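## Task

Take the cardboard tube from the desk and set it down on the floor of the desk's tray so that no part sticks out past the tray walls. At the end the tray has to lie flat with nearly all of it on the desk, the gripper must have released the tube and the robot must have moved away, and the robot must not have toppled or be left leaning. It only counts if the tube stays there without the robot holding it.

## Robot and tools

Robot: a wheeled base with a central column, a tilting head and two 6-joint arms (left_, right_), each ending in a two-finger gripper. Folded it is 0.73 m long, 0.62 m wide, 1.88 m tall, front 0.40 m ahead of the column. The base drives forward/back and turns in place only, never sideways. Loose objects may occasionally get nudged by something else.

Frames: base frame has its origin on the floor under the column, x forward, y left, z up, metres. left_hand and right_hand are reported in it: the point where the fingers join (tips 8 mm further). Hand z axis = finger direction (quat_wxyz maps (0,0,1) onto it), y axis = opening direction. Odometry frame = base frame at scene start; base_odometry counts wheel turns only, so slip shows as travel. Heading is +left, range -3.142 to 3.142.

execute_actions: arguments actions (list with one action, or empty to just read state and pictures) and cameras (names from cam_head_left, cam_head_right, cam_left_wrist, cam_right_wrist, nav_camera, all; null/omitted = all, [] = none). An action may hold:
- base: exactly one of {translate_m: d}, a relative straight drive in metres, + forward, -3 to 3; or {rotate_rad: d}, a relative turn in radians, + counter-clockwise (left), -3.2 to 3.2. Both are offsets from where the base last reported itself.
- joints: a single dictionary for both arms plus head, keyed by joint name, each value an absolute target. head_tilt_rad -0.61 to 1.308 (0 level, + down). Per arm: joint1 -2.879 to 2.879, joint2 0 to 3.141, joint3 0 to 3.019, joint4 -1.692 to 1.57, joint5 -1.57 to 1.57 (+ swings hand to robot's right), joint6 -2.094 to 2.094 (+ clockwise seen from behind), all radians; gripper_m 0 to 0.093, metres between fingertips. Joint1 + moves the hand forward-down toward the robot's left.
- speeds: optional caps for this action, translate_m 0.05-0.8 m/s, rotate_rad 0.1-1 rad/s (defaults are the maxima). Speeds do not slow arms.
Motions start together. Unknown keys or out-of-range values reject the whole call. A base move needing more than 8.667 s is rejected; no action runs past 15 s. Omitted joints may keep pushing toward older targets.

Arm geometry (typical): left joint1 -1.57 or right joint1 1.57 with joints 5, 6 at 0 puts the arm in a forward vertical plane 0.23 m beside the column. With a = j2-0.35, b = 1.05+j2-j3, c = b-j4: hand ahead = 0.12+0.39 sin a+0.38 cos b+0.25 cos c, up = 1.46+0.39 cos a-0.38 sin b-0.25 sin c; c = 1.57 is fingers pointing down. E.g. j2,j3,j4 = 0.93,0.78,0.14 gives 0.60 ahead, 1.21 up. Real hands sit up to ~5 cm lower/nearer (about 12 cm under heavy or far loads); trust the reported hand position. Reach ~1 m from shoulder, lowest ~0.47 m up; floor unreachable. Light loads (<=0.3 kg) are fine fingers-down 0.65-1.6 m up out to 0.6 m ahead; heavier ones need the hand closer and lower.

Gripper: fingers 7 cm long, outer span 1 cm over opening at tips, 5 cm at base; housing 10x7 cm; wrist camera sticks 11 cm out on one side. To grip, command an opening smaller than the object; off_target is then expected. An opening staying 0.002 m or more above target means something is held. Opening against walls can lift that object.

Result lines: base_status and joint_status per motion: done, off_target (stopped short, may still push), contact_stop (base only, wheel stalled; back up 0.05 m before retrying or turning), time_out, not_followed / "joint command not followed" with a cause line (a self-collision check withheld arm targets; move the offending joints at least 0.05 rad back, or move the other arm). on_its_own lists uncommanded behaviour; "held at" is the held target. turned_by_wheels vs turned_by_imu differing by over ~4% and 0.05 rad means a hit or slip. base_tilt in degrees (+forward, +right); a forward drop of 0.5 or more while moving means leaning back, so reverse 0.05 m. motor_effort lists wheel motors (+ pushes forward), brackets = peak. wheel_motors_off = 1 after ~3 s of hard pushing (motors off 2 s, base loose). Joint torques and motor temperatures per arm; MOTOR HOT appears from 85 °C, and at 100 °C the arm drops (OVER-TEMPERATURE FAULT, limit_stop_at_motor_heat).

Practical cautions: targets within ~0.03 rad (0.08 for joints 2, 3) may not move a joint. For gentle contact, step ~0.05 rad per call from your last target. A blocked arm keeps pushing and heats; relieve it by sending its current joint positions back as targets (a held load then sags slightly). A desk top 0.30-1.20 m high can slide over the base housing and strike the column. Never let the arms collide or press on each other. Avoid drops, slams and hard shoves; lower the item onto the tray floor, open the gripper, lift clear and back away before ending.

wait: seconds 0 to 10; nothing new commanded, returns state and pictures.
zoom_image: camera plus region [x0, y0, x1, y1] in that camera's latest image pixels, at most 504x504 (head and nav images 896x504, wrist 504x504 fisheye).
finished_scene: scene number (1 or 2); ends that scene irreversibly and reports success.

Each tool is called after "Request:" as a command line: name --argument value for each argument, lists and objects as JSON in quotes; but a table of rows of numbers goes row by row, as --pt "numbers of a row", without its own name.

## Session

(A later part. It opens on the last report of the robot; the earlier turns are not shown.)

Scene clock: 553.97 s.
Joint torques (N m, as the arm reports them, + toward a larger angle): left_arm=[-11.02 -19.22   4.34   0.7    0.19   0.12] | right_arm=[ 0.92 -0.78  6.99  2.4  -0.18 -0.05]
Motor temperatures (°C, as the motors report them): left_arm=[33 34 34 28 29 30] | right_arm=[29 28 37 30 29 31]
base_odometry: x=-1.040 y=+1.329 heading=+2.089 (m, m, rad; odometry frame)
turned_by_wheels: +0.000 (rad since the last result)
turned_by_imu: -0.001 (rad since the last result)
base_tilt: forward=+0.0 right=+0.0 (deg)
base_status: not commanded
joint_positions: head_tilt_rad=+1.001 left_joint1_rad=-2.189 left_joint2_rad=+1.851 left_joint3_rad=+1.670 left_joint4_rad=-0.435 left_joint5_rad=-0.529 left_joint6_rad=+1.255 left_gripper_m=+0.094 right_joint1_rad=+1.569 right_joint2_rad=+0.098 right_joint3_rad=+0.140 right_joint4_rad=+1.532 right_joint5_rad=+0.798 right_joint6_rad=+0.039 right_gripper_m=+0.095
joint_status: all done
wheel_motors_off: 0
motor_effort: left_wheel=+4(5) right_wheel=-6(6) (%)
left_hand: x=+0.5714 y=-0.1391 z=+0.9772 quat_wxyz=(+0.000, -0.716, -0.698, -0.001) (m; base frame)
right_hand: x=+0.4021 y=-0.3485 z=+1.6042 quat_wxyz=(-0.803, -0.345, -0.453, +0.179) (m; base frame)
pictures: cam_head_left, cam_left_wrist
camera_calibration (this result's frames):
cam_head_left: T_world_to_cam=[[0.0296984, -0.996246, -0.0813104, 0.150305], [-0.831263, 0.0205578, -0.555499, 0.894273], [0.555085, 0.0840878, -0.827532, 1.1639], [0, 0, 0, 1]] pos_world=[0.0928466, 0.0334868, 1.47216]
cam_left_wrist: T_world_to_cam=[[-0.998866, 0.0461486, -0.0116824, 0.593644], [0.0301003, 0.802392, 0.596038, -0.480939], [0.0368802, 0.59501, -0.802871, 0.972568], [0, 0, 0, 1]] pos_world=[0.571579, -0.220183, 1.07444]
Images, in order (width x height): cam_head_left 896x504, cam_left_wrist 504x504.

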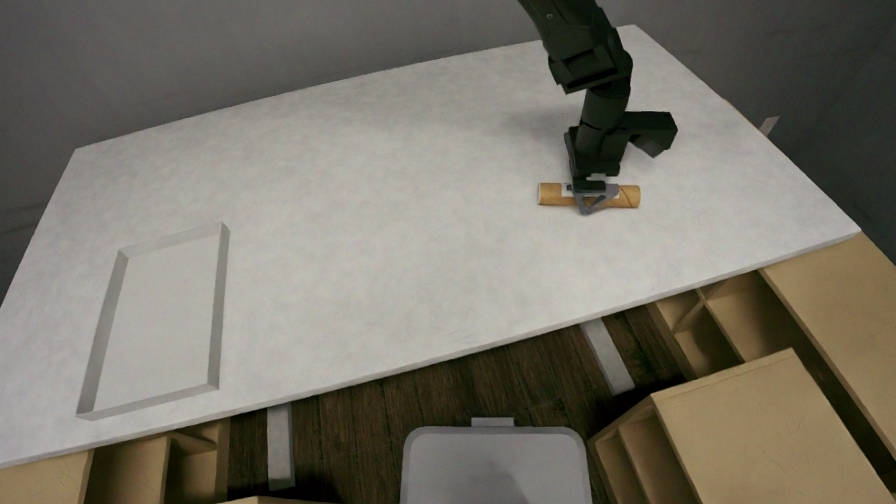

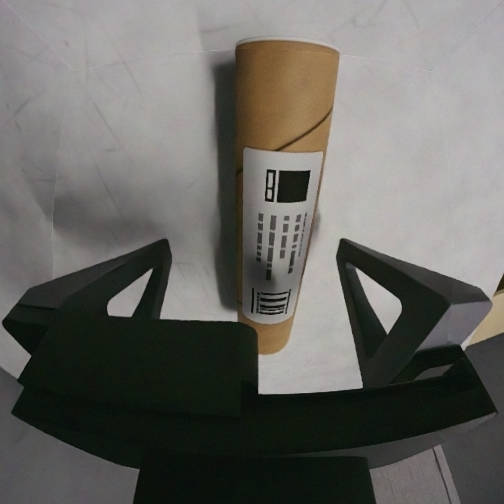

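Request:
execute_actions --actions '[{"joints": {"left_joint2_rad": 1.89}}]' --cameras '["cam_left_wrist"]'

Scene clock: 561.10 s.
Joint torques (N m, as the arm reports them, + toward a larger angle): left_arm=[-10.75 -18.71   4.04   0.6    0.15   0.12] | right_arm=[ 1.33 -0.66  7.11  2.4  -0.22 -0.01]
Motor temperatures (°C, as the motors report them): left_arm=[33 34 34 28 29 30] | right_arm=[29 28 37 30 29 31]
base_odometry: x=-1.040 y=+1.329 heading=+2.089 (m, m, rad; odometry frame)
turned_by_wheels: +0.000 (rad since the last result)
turned_by_imu: -0.001 (rad since the last result)
base_tilt: forward=+0.1 right=+0.0 (deg)
base_status: not commanded
joint_positions: head_tilt_rad=+1.001 left_joint1_rad=-2.189 left_joint2_rad=+1.877 left_joint3_rad=+1.670 left_joint4_rad=-0.435 left_joint5_rad=-0.529 left_joint6_rad=+1.255 left_gripper_m=+0.094 right_joint1_rad=+1.569 right_joint2_rad=+0.098 right_joint3_rad=+0.140 right_joint4_rad=+1.532 right_joint5_rad=+0.798 right_joint6_rad=+0.039 right_gripper_m=+0.095
joint_status: all done
wheel_motors_off: 0
motor_effort: left_wheel=+4(6) right_wheel=-6(6) (%)
left_hand: x=+0.5562 y=-0.1412 z=+0.9651 quat_wxyz=(+0.011, -0.721, -0.693, +0.004) (m; base frame)
right_hand: x=+0.4021 y=-0.3485 z=+1.6042 quat_wxyz=(-0.803, -0.345, -0.453, +0.179) (m; base frame)
pictures: cam_left_wrist
camera_calibration (this result's frames):
cam_left_wrist: T_world_to_cam=[[-0.998186, 0.0593519, 0.0101362, 0.558907], [0.053511, 0.797271, 0.601245, -0.490308], [0.0276037, 0.600696, -0.799001, 0.966843], [0, 0, 0, 1]] pos_world=[0.557441, -0.223042, 1.06164]
Images, in order (width x height): cam_left_wrist 504x504.

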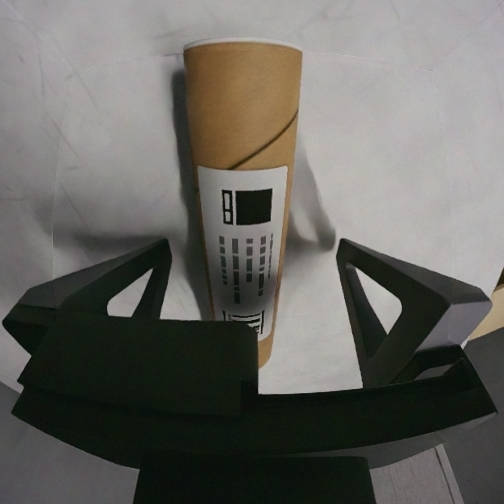

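Request:
execute_actions --actions '[{"joints": {"left_gripper_m": 0.02}}]' --cameras '["cam_left_wrist", "cam_head_left"]'

Scene clock: 569.20 s.
Joint torques (N m, as the arm reports them, + toward a larger angle): left_arm=[-10.98 -18.76   4.07   0.59   0.15   0.13] | right_arm=[ 0.84 -0.72  7.09  2.46 -0.19 -0.04]
Motor temperatures (°C, as the motors report them): left_arm=[33 34 34 28 29 30] | right_arm=[29 28 37 30 29 31]
base_odometry: x=-1.040 y=+1.329 heading=+2.089 (m, m, rad; odometry frame)
turned_by_wheels: +0.000 (rad since the last result)
turned_by_imu: -0.001 (rad since the last result)
base_tilt: forward=+0.0 right=+0.0 (deg)
base_status: not commanded
joint_positions: head_tilt_rad=+1.001 left_joint1_rad=-2.189 left_joint2_rad=+1.877 left_joint3_rad=+1.670 left_joint4_rad=-0.435 left_joint5_rad=-0.528 left_joint6_rad=+1.255 left_gripper_m=+0.036 right_joint1_rad=+1.569 right_joint2_rad=+0.098 right_joint3_rad=+0.140 right_joint4_rad=+1.532 right_joint5_rad=+0.798 right_joint6_rad=+0.039 right_gripper_m=+0.095
joint_status: left_gripper_m off_target (ended at +0.036, target +0.020)
wheel_motors_off: 0
motor_effort: left_wheel=+5(5) right_wheel=-6(6) (%)
left_hand: x=+0.5562 y=-0.1413 z=+0.9651 quat_wxyz=(+0.010, -0.721, -0.693, +0.004) (m; base frame)
right_hand: x=+0.4021 y=-0.3485 z=+1.6042 quat_wxyz=(-0.803, -0.345, -0.453, +0.179) (m; base frame)
pictures: cam_head_left, cam_left_wrist
camera_calibration (this result's frames):
cam_head_left: T_world_to_cam=[[0.0296985, -0.996246, -0.0813104, 0.150305], [-0.831263, 0.0205578, -0.555499, 0.894273], [0.555085, 0.0840878, -0.827532, 1.1639], [0, 0, 0, 1]] pos_world=[0.0928466, 0.0334868, 1.47216]
cam_left_wrist: T_world_to_cam=[[-0.998162, 0.0597279, 0.0102505, 0.558817], [0.0538903, 0.797471, 0.600946, -0.490153], [0.0277188, 0.600394, -0.799224, 0.966989], [0, 0, 0, 1]] pos_world=[0.557401, -0.223069, 1.06167]
Images, in order (width x height): cam_head_left 896x504, cam_left_wrist 504x504.

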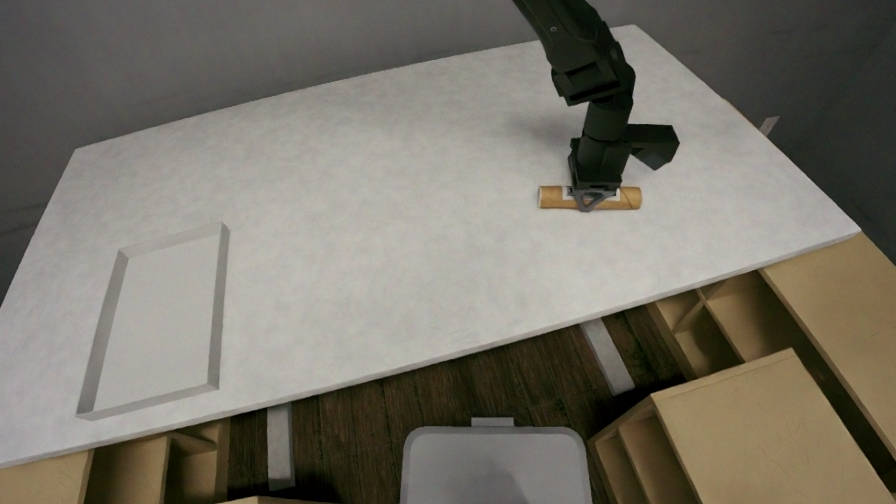

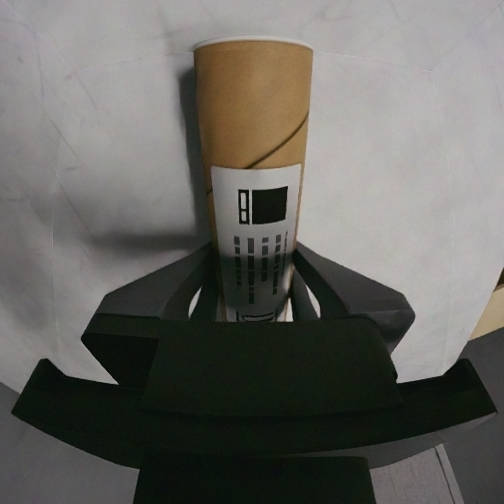

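Request:
execute_actions --actions '[{"joints": {"left_joint2_rad": 1.37, "left_joint3_rad": 1.02, "left_joint4_rad": -0.24, "left_joint6_rad": 0.305}}]' --cameras '["cam_left_wrist", "cam_head_left"]'

Scene clock: 612.30 s.
Joint torques (N m, as the arm reports them, + toward a larger angle): left_arm=[ -6.98 -15.91   2.63   0.74   0.08  -0.08] | right_arm=[ 1.35 -1.11  7.04  2.44 -0.22 -0.03]
Motor temperatures (°C, as the motors report them): left_arm=[33 35 34 28 29 30] | right_arm=[29 28 37 30 29 31]
base_odometry: x=-1.040 y=+1.329 heading=+2.089 (m, m, rad; odometry frame)
turned_by_wheels: +0.000 (rad since the last result)
turned_by_imu: -0.002 (rad since the last result)
base_tilt: forward=+0.0 right=+0.0 (deg)
base_status: not commanded
joint_positions: head_tilt_rad=+1.001 left_joint1_rad=-2.189 left_joint2_rad=+1.371 left_joint3_rad=+1.013 left_joint4_rad=-0.250 left_joint5_rad=-0.528 left_joint6_rad=+0.313 left_gripper_m=+0.036 right_joint1_rad=+1.569 right_joint2_rad=+0.098 right_joint3_rad=+0.140 right_joint4_rad=+1.532 right_joint5_rad=+0.798 right_joint6_rad=+0.039 right_gripper_m=+0.095
joint_status: all done
wheel_motors_off: 0
motor_effort: left_wheel=+6(6) right_wheel=-6(6) (%)
left_hand: x=+0.4709 y=-0.0259 z=+1.1031 quat_wxyz=(-0.004, -0.320, -0.948, -0.001) (m; base frame)
right_hand: x=+0.4021 y=-0.3485 z=+1.6042 quat_wxyz=(-0.803, -0.345, -0.453, +0.179) (m; base frame)
pictures: cam_head_left, cam_left_wrist
camera_calibration (this result's frames):
cam_head_left: T_world_to_cam=[[0.0296985, -0.996246, -0.0813104, 0.150305], [-0.831263, 0.0205578, -0.555499, 0.894273], [0.555085, 0.0840878, -0.827532, 1.1639], [0, 0, 0, 1]] pos_world=[0.0928466, 0.0334868, 1.47216]
cam_left_wrist: T_world_to_cam=[[-0.622118, -0.782785, -0.0147114, 0.293998], [-0.638304, 0.496232, 0.588491, -0.328626], [-0.453362, 0.375501, -0.80837, 1.24123], [0, 0, 0, 1]] pos_world=[0.535866, -0.0728723, 1.20109]
Images, in order (width x height): cam_head_left 896x504, cam_left_wrist 504x504.

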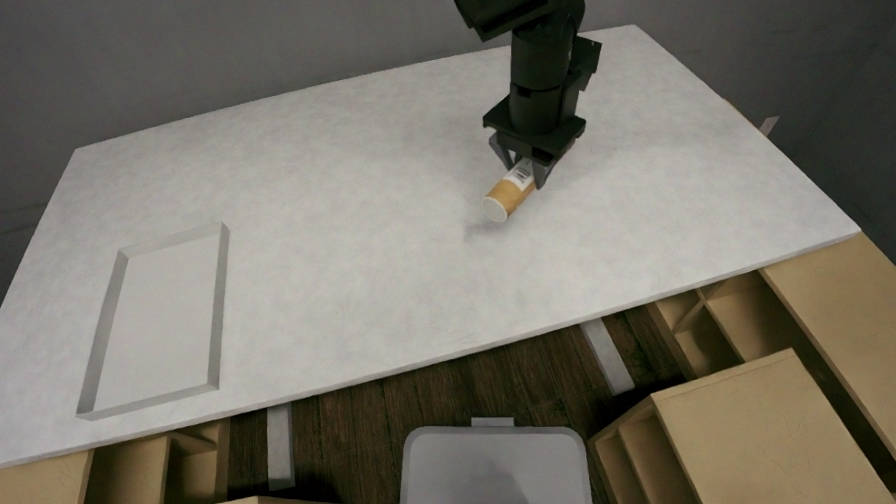

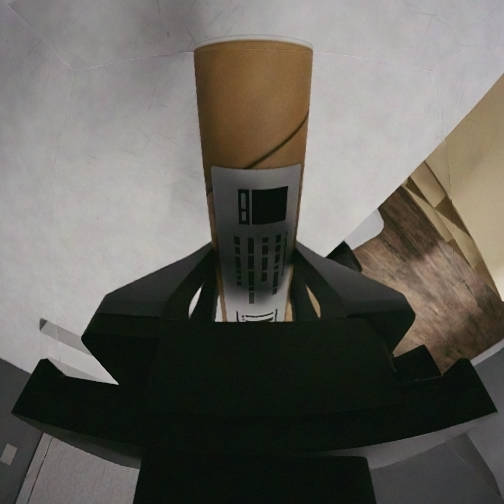

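Request:
execute_actions --actions '[{"base": {"rotate_rad": 0.25}, "joints": {"left_joint1_rad": -0.96, "left_joint5_rad": 0.532}}]' --cameras '["cam_left_wrist", "cam_head_left", "cam_head_right"]'

Scene clock: 617.03 s.
Joint torques (N m, as the arm reports them, + toward a larger angle): left_arm=[  4.31 -15.99   2.15   0.71   0.14  -0.05] | right_arm=[ 1.14 -0.5   7.13  2.42 -0.2  -0.04]
Motor temperatures (°C, as the motors report them): left_arm=[33 35 34 28 29 30] | right_arm=[29 28 37 30 29 31]
base_odometry: x=-1.040 y=+1.329 heading=+2.336 (m, m, rad; odometry frame)
turned_by_wheels: +0.248 (rad since the last result)
turned_by_imu: +0.243 (rad since the last result)
base_tilt: forward=+0.0 right=+0.0 (deg)
base_status: done
joint_positions: head_tilt_rad=+1.001 left_joint1_rad=-0.964 left_joint2_rad=+1.371 left_joint3_rad=+1.021 left_joint4_rad=-0.250 left_joint5_rad=+0.528 left_joint6_rad=+0.312 left_gripper_m=+0.036 right_joint1_rad=+1.569 right_joint2_rad=+0.098 right_joint3_rad=+0.140 right_joint4_rad=+1.532 right_joint5_rad=+0.798 right_joint6_rad=+0.039 right_gripper_m=+0.095
joint_status: all done
wheel_motors_off: 0
motor_effort: left_wheel=-2(26) right_wheel=+1(61) (%)
left_hand: x=+0.4772 y=+0.4707 z=+1.1010 quat_wxyz=(-0.007, +0.008, -1.000, +0.004) (m; base frame)
right_hand: x=+0.4021 y=-0.3485 z=+1.6042 quat_wxyz=(-0.803, -0.345, -0.453, +0.179) (m; base frame)
pictures: cam_head_left, cam_head_right, cam_left_wrist
camera_calibration (this result's frames):
cam_head_left: T_world_to_cam=[[0.0296984, -0.996246, -0.0813104, 0.150305], [-0.831263, 0.0205578, -0.555499, 0.894273], [0.555085, 0.0840878, -0.827532, 1.1639], [0, 0, 0, 1]] pos_world=[0.0928466, 0.0334868, 1.47216]
cam_head_right: T_world_to_cam=[[0.0331833, -0.996837, -0.0722099, 0.0854192], [-0.831074, 0.0126122, -0.556019, 0.895658], [0.555171, 0.0784623, -0.828027, 1.16129], [0, 0, 0, 1]] pos_world=[0.0968111, -0.0172644, 1.46575]
cam_left_wrist: T_world_to_cam=[[-0.0051877, -0.999981, -0.00330152, 0.481869], [-0.813106, 0.00229634, 0.582111, -0.246853], [-0.582093, 0.0057043, -0.813102, 1.29655], [0, 0, 0, 1]] pos_world=[0.556493, 0.475031, 1.19951]
Images, in order (width x height): cam_head_left 896x504, cam_head_right 896x504, cam_left_wrist 504x504.

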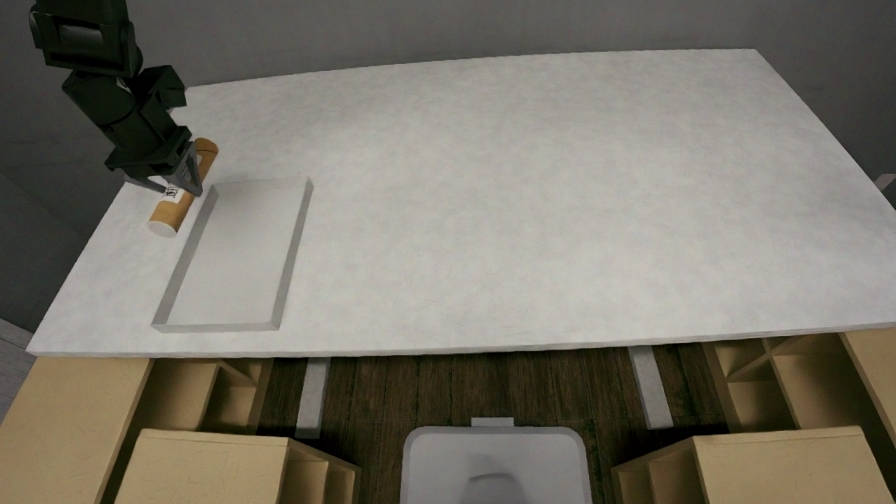

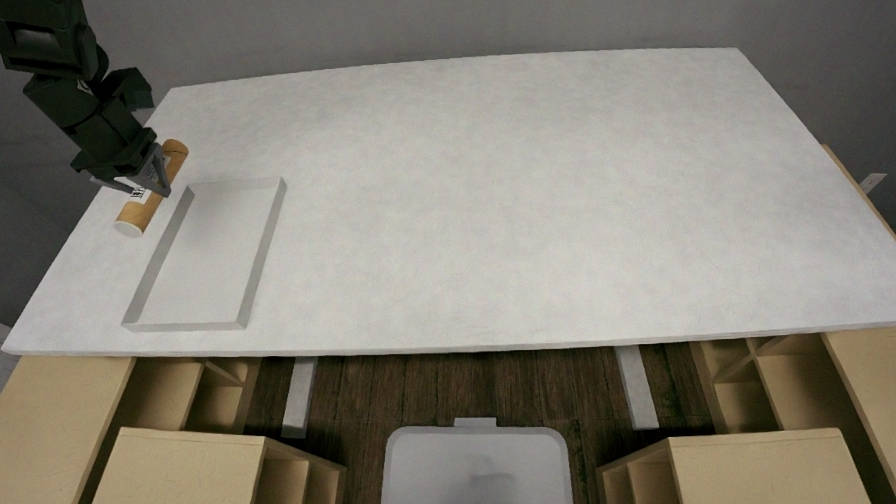

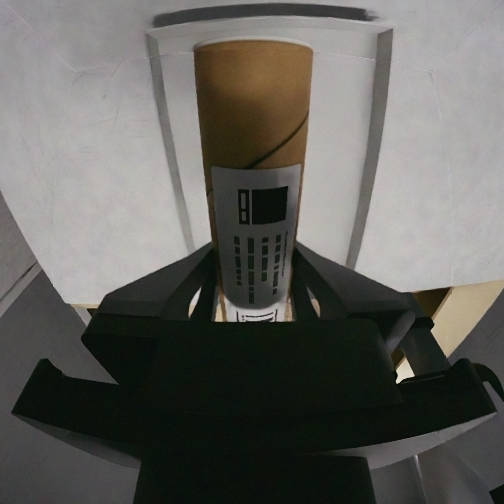

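Request:
zoom_image --camera "cam_left_wrist" --region '[110, 0, 430, 300]'

Request:
zoom_image --camera "cam_head_left" --region '[90, 120, 330, 350]'

Region (110, 0, 430, 300) of cam_left_wrist's 504x504 image, scaled by 1.575, with more detail than that image has; it fills the top 472 rows of this view, and the rest is white.

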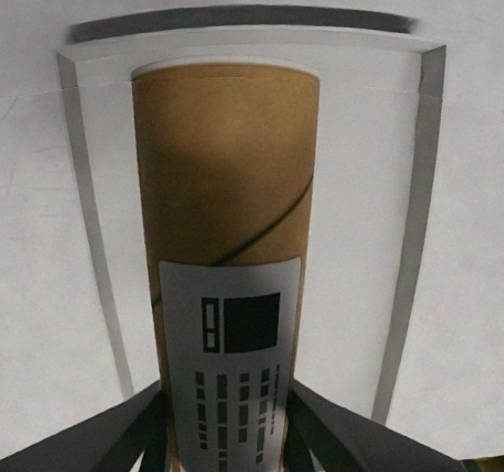

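Region (90, 120, 330, 350) of cam_head_left's 896x504 image, scaled by 2.100, with more detail than that image has; it fills the top 483 rows of this view, and the rest is white.

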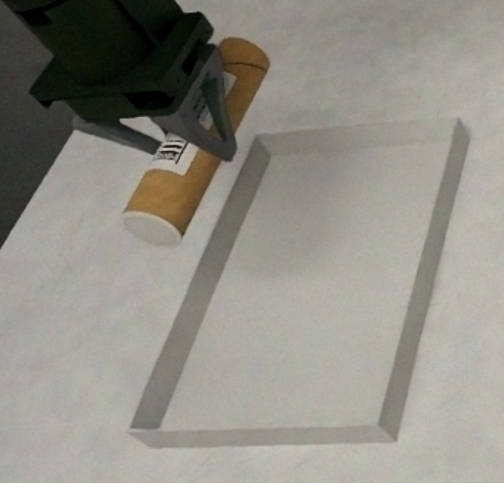

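Request:
execute_actions --actions '[{"joints": {"left_joint1_rad": -1.082, "left_joint2_rad": 1.632, "left_joint3_rad": 1.112, "left_joint4_rad": -0.032, "left_joint5_rad": 0.408, "left_joint6_rad": 0.225}}]' --cameras '["cam_left_wrist", "cam_head_left", "cam_head_right"]'

Scene clock: 653.83 s.
Joint torques (N m, as the arm reports them, + toward a larger angle): left_arm=[  5.4  -17.8    1.05   0.61  -0.18  -0.06] | right_arm=[ 1.44 -0.91  7.06  2.35 -0.17 -0.01]
Motor temperatures (°C, as the motors report them): left_arm=[32 34 33 28 29 30] | right_arm=[29 28 37 30 29 31]
base_odometry: x=-1.040 y=+1.329 heading=+2.336 (m, m, rad; odometry frame)
turned_by_wheels: +0.000 (rad since the last result)
turned_by_imu: -0.002 (rad since the last result)
base_tilt: forward=+0.1 right=+0.0 (deg)
base_status: not commanded
joint_positions: head_tilt_rad=+1.001 left_joint1_rad=-1.088 left_joint2_rad=+1.648 left_joint3_rad=+1.106 left_joint4_rad=-0.041 left_joint5_rad=+0.411 left_joint6_rad=+0.233 left_gripper_m=+0.036 right_joint1_rad=+1.569 right_joint2_rad=+0.098 right_joint3_rad=+0.140 right_joint4_rad=+1.532 right_joint5_rad=+0.798 right_joint6_rad=+0.039 right_gripper_m=+0.095
joint_status: all done
wheel_motors_off: 0
motor_effort: left_wheel=-3(7) right_wheel=+3(4) (%)
left_hand: x=+0.4530 y=+0.4606 z=+0.9807 quat_wxyz=(+0.003, +0.013, -1.000, -0.001) (m; base frame)
right_hand: x=+0.4021 y=-0.3485 z=+1.6042 quat_wxyz=(-0.803, -0.345, -0.453, +0.179) (m; base frame)
pictures: cam_head_left, cam_head_right, cam_left_wrist
camera_calibration (this result's frames):
cam_head_left: T_world_to_cam=[[0.0296984, -0.996246, -0.0813104, 0.150305], [-0.831263, 0.0205578, -0.555499, 0.894273], [0.555085, 0.0840878, -0.827532, 1.1639], [0, 0, 0, 1]] pos_world=[0.0928466, 0.0334868, 1.47216]
cam_head_right: T_world_to_cam=[[0.0331833, -0.996837, -0.07221, 0.0854192], [-0.831074, 0.0126122, -0.556019, 0.895658], [0.555171, 0.0784623, -0.828027, 1.16129], [0, 0, 0, 1]] pos_world=[0.096811, -0.0172644, 1.46575]
cam_left_wrist: T_world_to_cam=[[0.0048762, -0.999919, -0.0117259, 0.474994], [-0.800565, -0.0109301, 0.599146, -0.212756], [-0.599226, 0.00646581, -0.800554, 1.1799], [0, 0, 0, 1]] pos_world=[0.534388, 0.465001, 1.07762]
Images, in order (width x height): cam_head_left 896x504, cam_head_right 896x504, cam_left_wrist 504x504.

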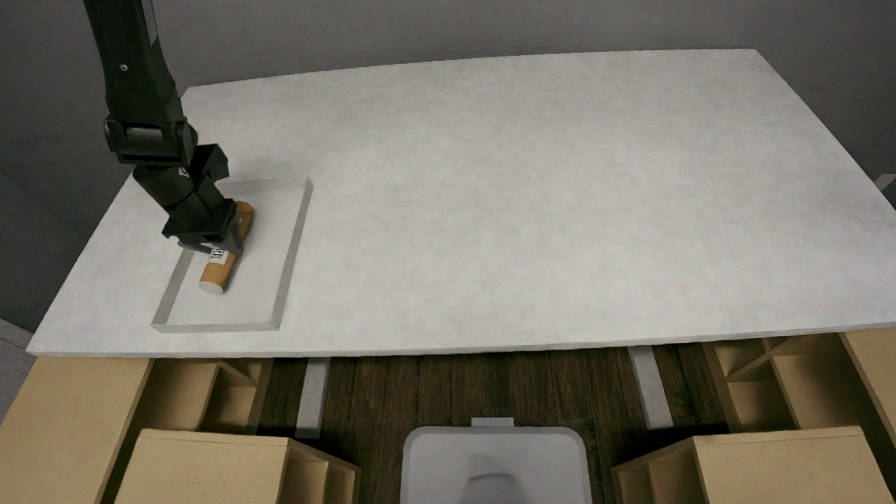

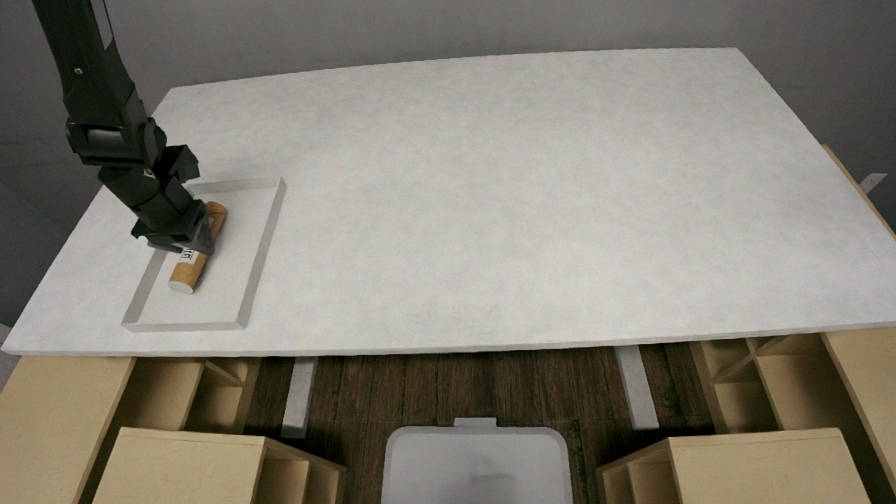

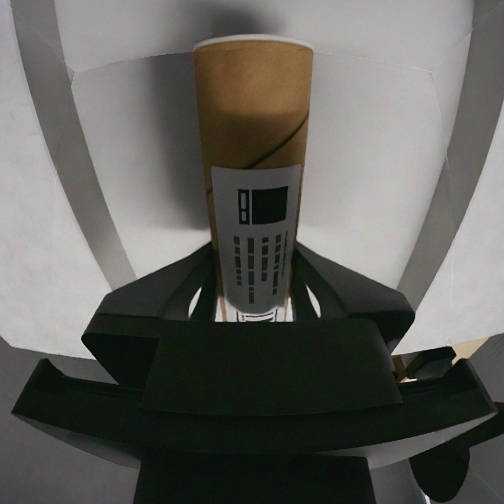

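Request:
zoom_image --camera "cam_left_wrist" --region '[0, 0, 504, 320]'

Request:
zoom_image --camera "cam_head_left" --region '[140, 170, 330, 340]'

Region (0, 0, 504, 320) of cam_left_wrist's 504x504 image, scaled by 1.000; it fills the top 320 rows of this view, and the rest is white.

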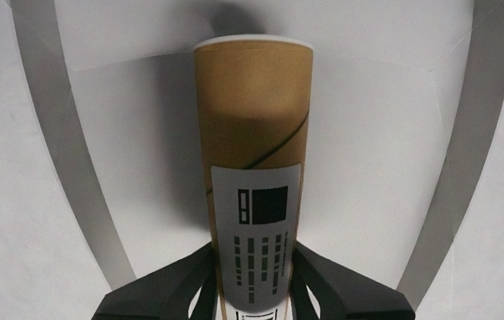

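Region (140, 170, 330, 340) of cam_head_left's 896x504 image, scaled by 2.653, with more detail than that image has; it fills the top 451 rows of this view, and the rest is white.

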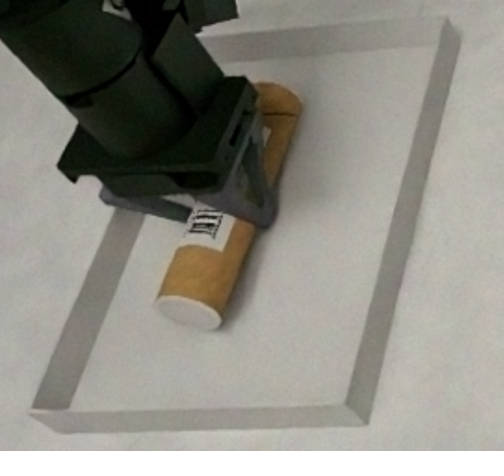

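Request:
zoom_image --camera "cam_left_wrist" --region '[60, 218, 160, 278]'

Request:
zoom_image --camera "cam_left_wrist" --region '[380, 218, 480, 278]'

Region (60, 218, 160, 278) of cam_left_wrist's 504x504 image, scaled by 5.040, with more detail than that image has; it fills the top 302 rows of this view, and the rest is white.

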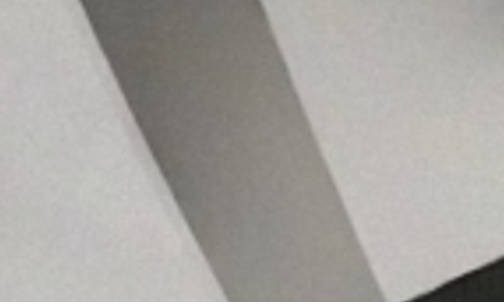

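Region (380, 218, 480, 278) of cam_left_wrist's 504x504 image, scaled by 5.040, with more detail than that image has; it fills the top 302 rows of this view, and the rest is white.

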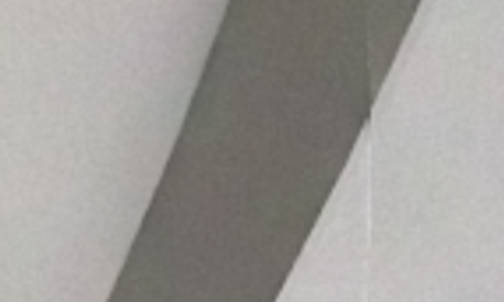

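Request:
execute_actions --actions '[{"joints": {"left_gripper_m": 0.07}}]' --cameras '["cam_left_wrist", "cam_head_left"]'

Scene clock: 690.00 s.
Joint torques (N m, as the arm reports them, + toward a larger angle): left_arm=[  5.43 -18.19   1.11   0.71  -0.18  -0.07] | right_arm=[ 1.08 -0.88  7.06  2.42 -0.21 -0.03]
Motor temperatures (°C, as the motors report them): left_arm=[32 35 33 28 29 30] | right_arm=[29 28 37 30 29 31]
base_odometry: x=-1.040 y=+1.329 heading=+2.336 (m, m, rad; odometry frame)
turned_by_wheels: +0.000 (rad since the last result)
turned_by_imu: -0.001 (rad since the last result)
base_tilt: forward=+0.0 right=+0.0 (deg)
base_status: not commanded
joint_positions: head_tilt_rad=+1.001 left_joint1_rad=-1.088 left_joint2_rad=+1.648 left_joint3_rad=+1.106 left_joint4_rad=-0.041 left_joint5_rad=+0.411 left_joint6_rad=+0.233 left_gripper_m=+0.070 right_joint1_rad=+1.569 right_joint2_rad=+0.098 right_joint3_rad=+0.140 right_joint4_rad=+1.532 right_joint5_rad=+0.798 right_joint6_rad=+0.039 right_gripper_m=+0.095
joint_status: all done
wheel_motors_off: 0
motor_effort: left_wheel=-3(4) right_wheel=+3(3) (%)
left_hand: x=+0.4530 y=+0.4606 z=+0.9807 quat_wxyz=(+0.003, +0.013, -1.000, -0.001) (m; base frame)
right_hand: x=+0.4021 y=-0.3485 z=+1.6042 quat_wxyz=(-0.803, -0.345, -0.453, +0.179) (m; base frame)
pictures: cam_head_left, cam_left_wrist
camera_calibration (this result's frames):
cam_head_left: T_world_to_cam=[[0.0296985, -0.996246, -0.0813104, 0.150305], [-0.831263, 0.0205578, -0.555499, 0.894273], [0.555085, 0.0840878, -0.827532, 1.1639], [0, 0, 0, 1]] pos_world=[0.0928466, 0.0334868, 1.47216]
cam_left_wrist: T_world_to_cam=[[0.0048762, -0.999919, -0.0117259, 0.474994], [-0.800565, -0.0109301, 0.599146, -0.212756], [-0.599226, 0.00646581, -0.800554, 1.1799], [0, 0, 0, 1]] pos_world=[0.534388, 0.465001, 1.07762]
Images, in order (width x height): cam_head_left 896x504, cam_left_wrist 504x504.

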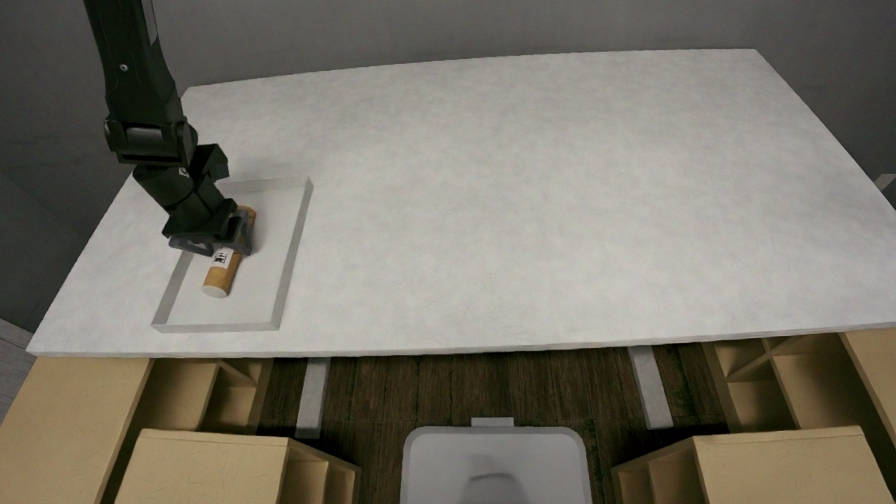

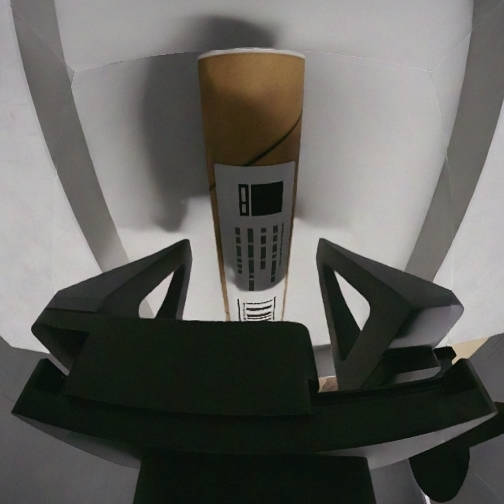

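Request:
execute_actions --actions '[{"base": {"translate_m": -0.3}, "joints": {"left_joint2_rad": 0.8, "left_joint3_rad": 0.9}}]' --cameras '["cam_left_wrist", "cam_head_left", "cam_head_right"]'

Scene clock: 704.47 s.
Joint torques (N m, as the arm reports them, + toward a larger angle): left_arm=[  1.2  -13.75   5.99   1.34  -0.23  -0.06] | right_arm=[ 1.15 -0.86  7.06  2.44 -0.21 -0.04]
Motor temperatures (°C, as the motors report them): left_arm=[32 35 33 28 29 30] | right_arm=[29 28 37 30 29 31]
base_odometry: x=-0.833 y=+1.113 heading=+2.338 (m, m, rad; odometry frame)
turned_by_wheels: +0.001 (rad since the last result)
turned_by_imu: +0.000 (rad since the last result)
base_tilt: forward=+0.0 right=+0.0 (deg)
base_status: done
joint_positions: head_tilt_rad=+1.001 left_joint1_rad=-1.088 left_joint2_rad=+0.784 left_joint3_rad=+0.899 left_joint4_rad=-0.038 left_joint5_rad=+0.411 left_joint6_rad=+0.233 left_gripper_m=+0.070 right_joint1_rad=+1.569 right_joint2_rad=+0.098 right_joint3_rad=+0.139 right_joint4_rad=+1.532 right_joint5_rad=+0.798 right_joint6_rad=+0.039 right_gripper_m=+0.095
joint_status: all done
wheel_motors_off: 0
motor_effort: left_wheel=+0(68) right_wheel=-2(41) (%)
left_hand: x=+0.6383 y=+0.3552 z=+1.3200 quat_wxyz=(-0.286, -0.118, -0.948, -0.073) (m; base frame)
right_hand: x=+0.4018 y=-0.3485 z=+1.6042 quat_wxyz=(-0.803, -0.345, -0.453, +0.179) (m; base frame)
pictures: cam_head_left, cam_head_right, cam_left_wrist
camera_calibration (this result's frames):
cam_head_left: T_world_to_cam=[[0.0296575, -0.996246, -0.0813253, 0.15033], [-0.831543, 0.0205578, -0.55508, 0.893642], [0.554668, 0.0840878, -0.827812, 1.16436], [0, 0, 0, 1]] pos_world=[0.0928124, 0.0334868, 1.47214]
cam_head_right: T_world_to_cam=[[0.0331469, -0.996837, -0.0722267, 0.0854468], [-0.831354, 0.0126122, -0.5556, 0.895027], [0.554754, 0.0784623, -0.828307, 1.16174], [0, 0, 0, 1]] pos_world=[0.0967736, -0.0172644, 1.46572]
cam_left_wrist: T_world_to_cam=[[-0.193045, -0.955124, -0.224657, 0.764084], [-0.980807, 0.181451, 0.0713614, 0.474488], [-0.0273947, 0.234121, -0.971821, 1.34338], [0, 0, 0, 1]] pos_world=[0.649685, 0.329186, 1.44332]
Images, in order (width x height): cam_head_left 896x504, cam_head_right 896x504, cam_left_wrist 504x504.

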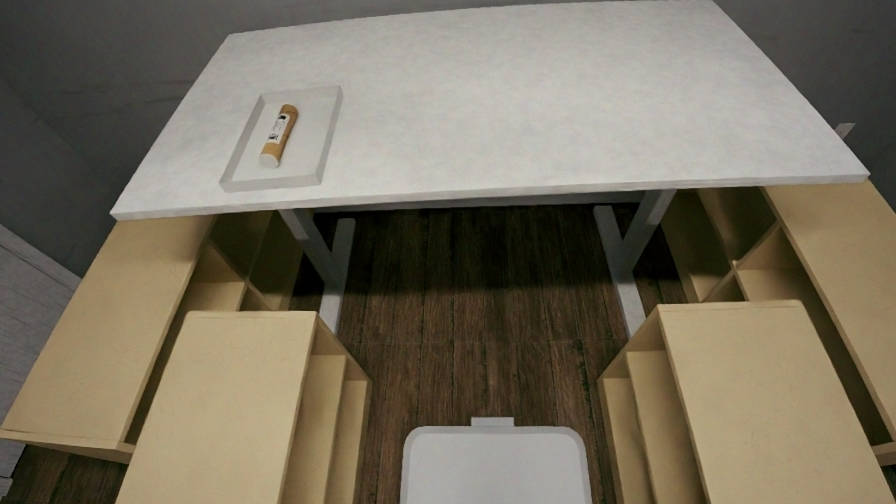

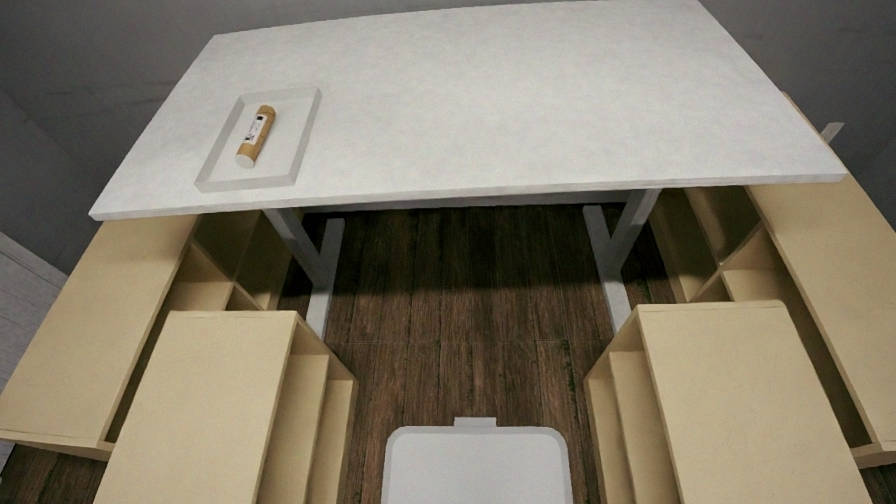

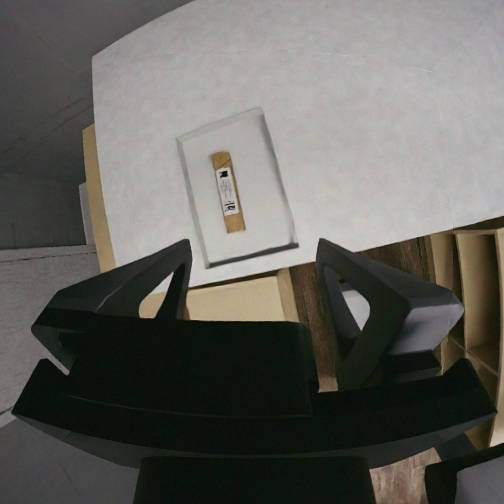

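The tube lies flat inside the tray, and the hand is well clear of it.

Request:
finished_scene --scene 1

The scene is finished: the task was done.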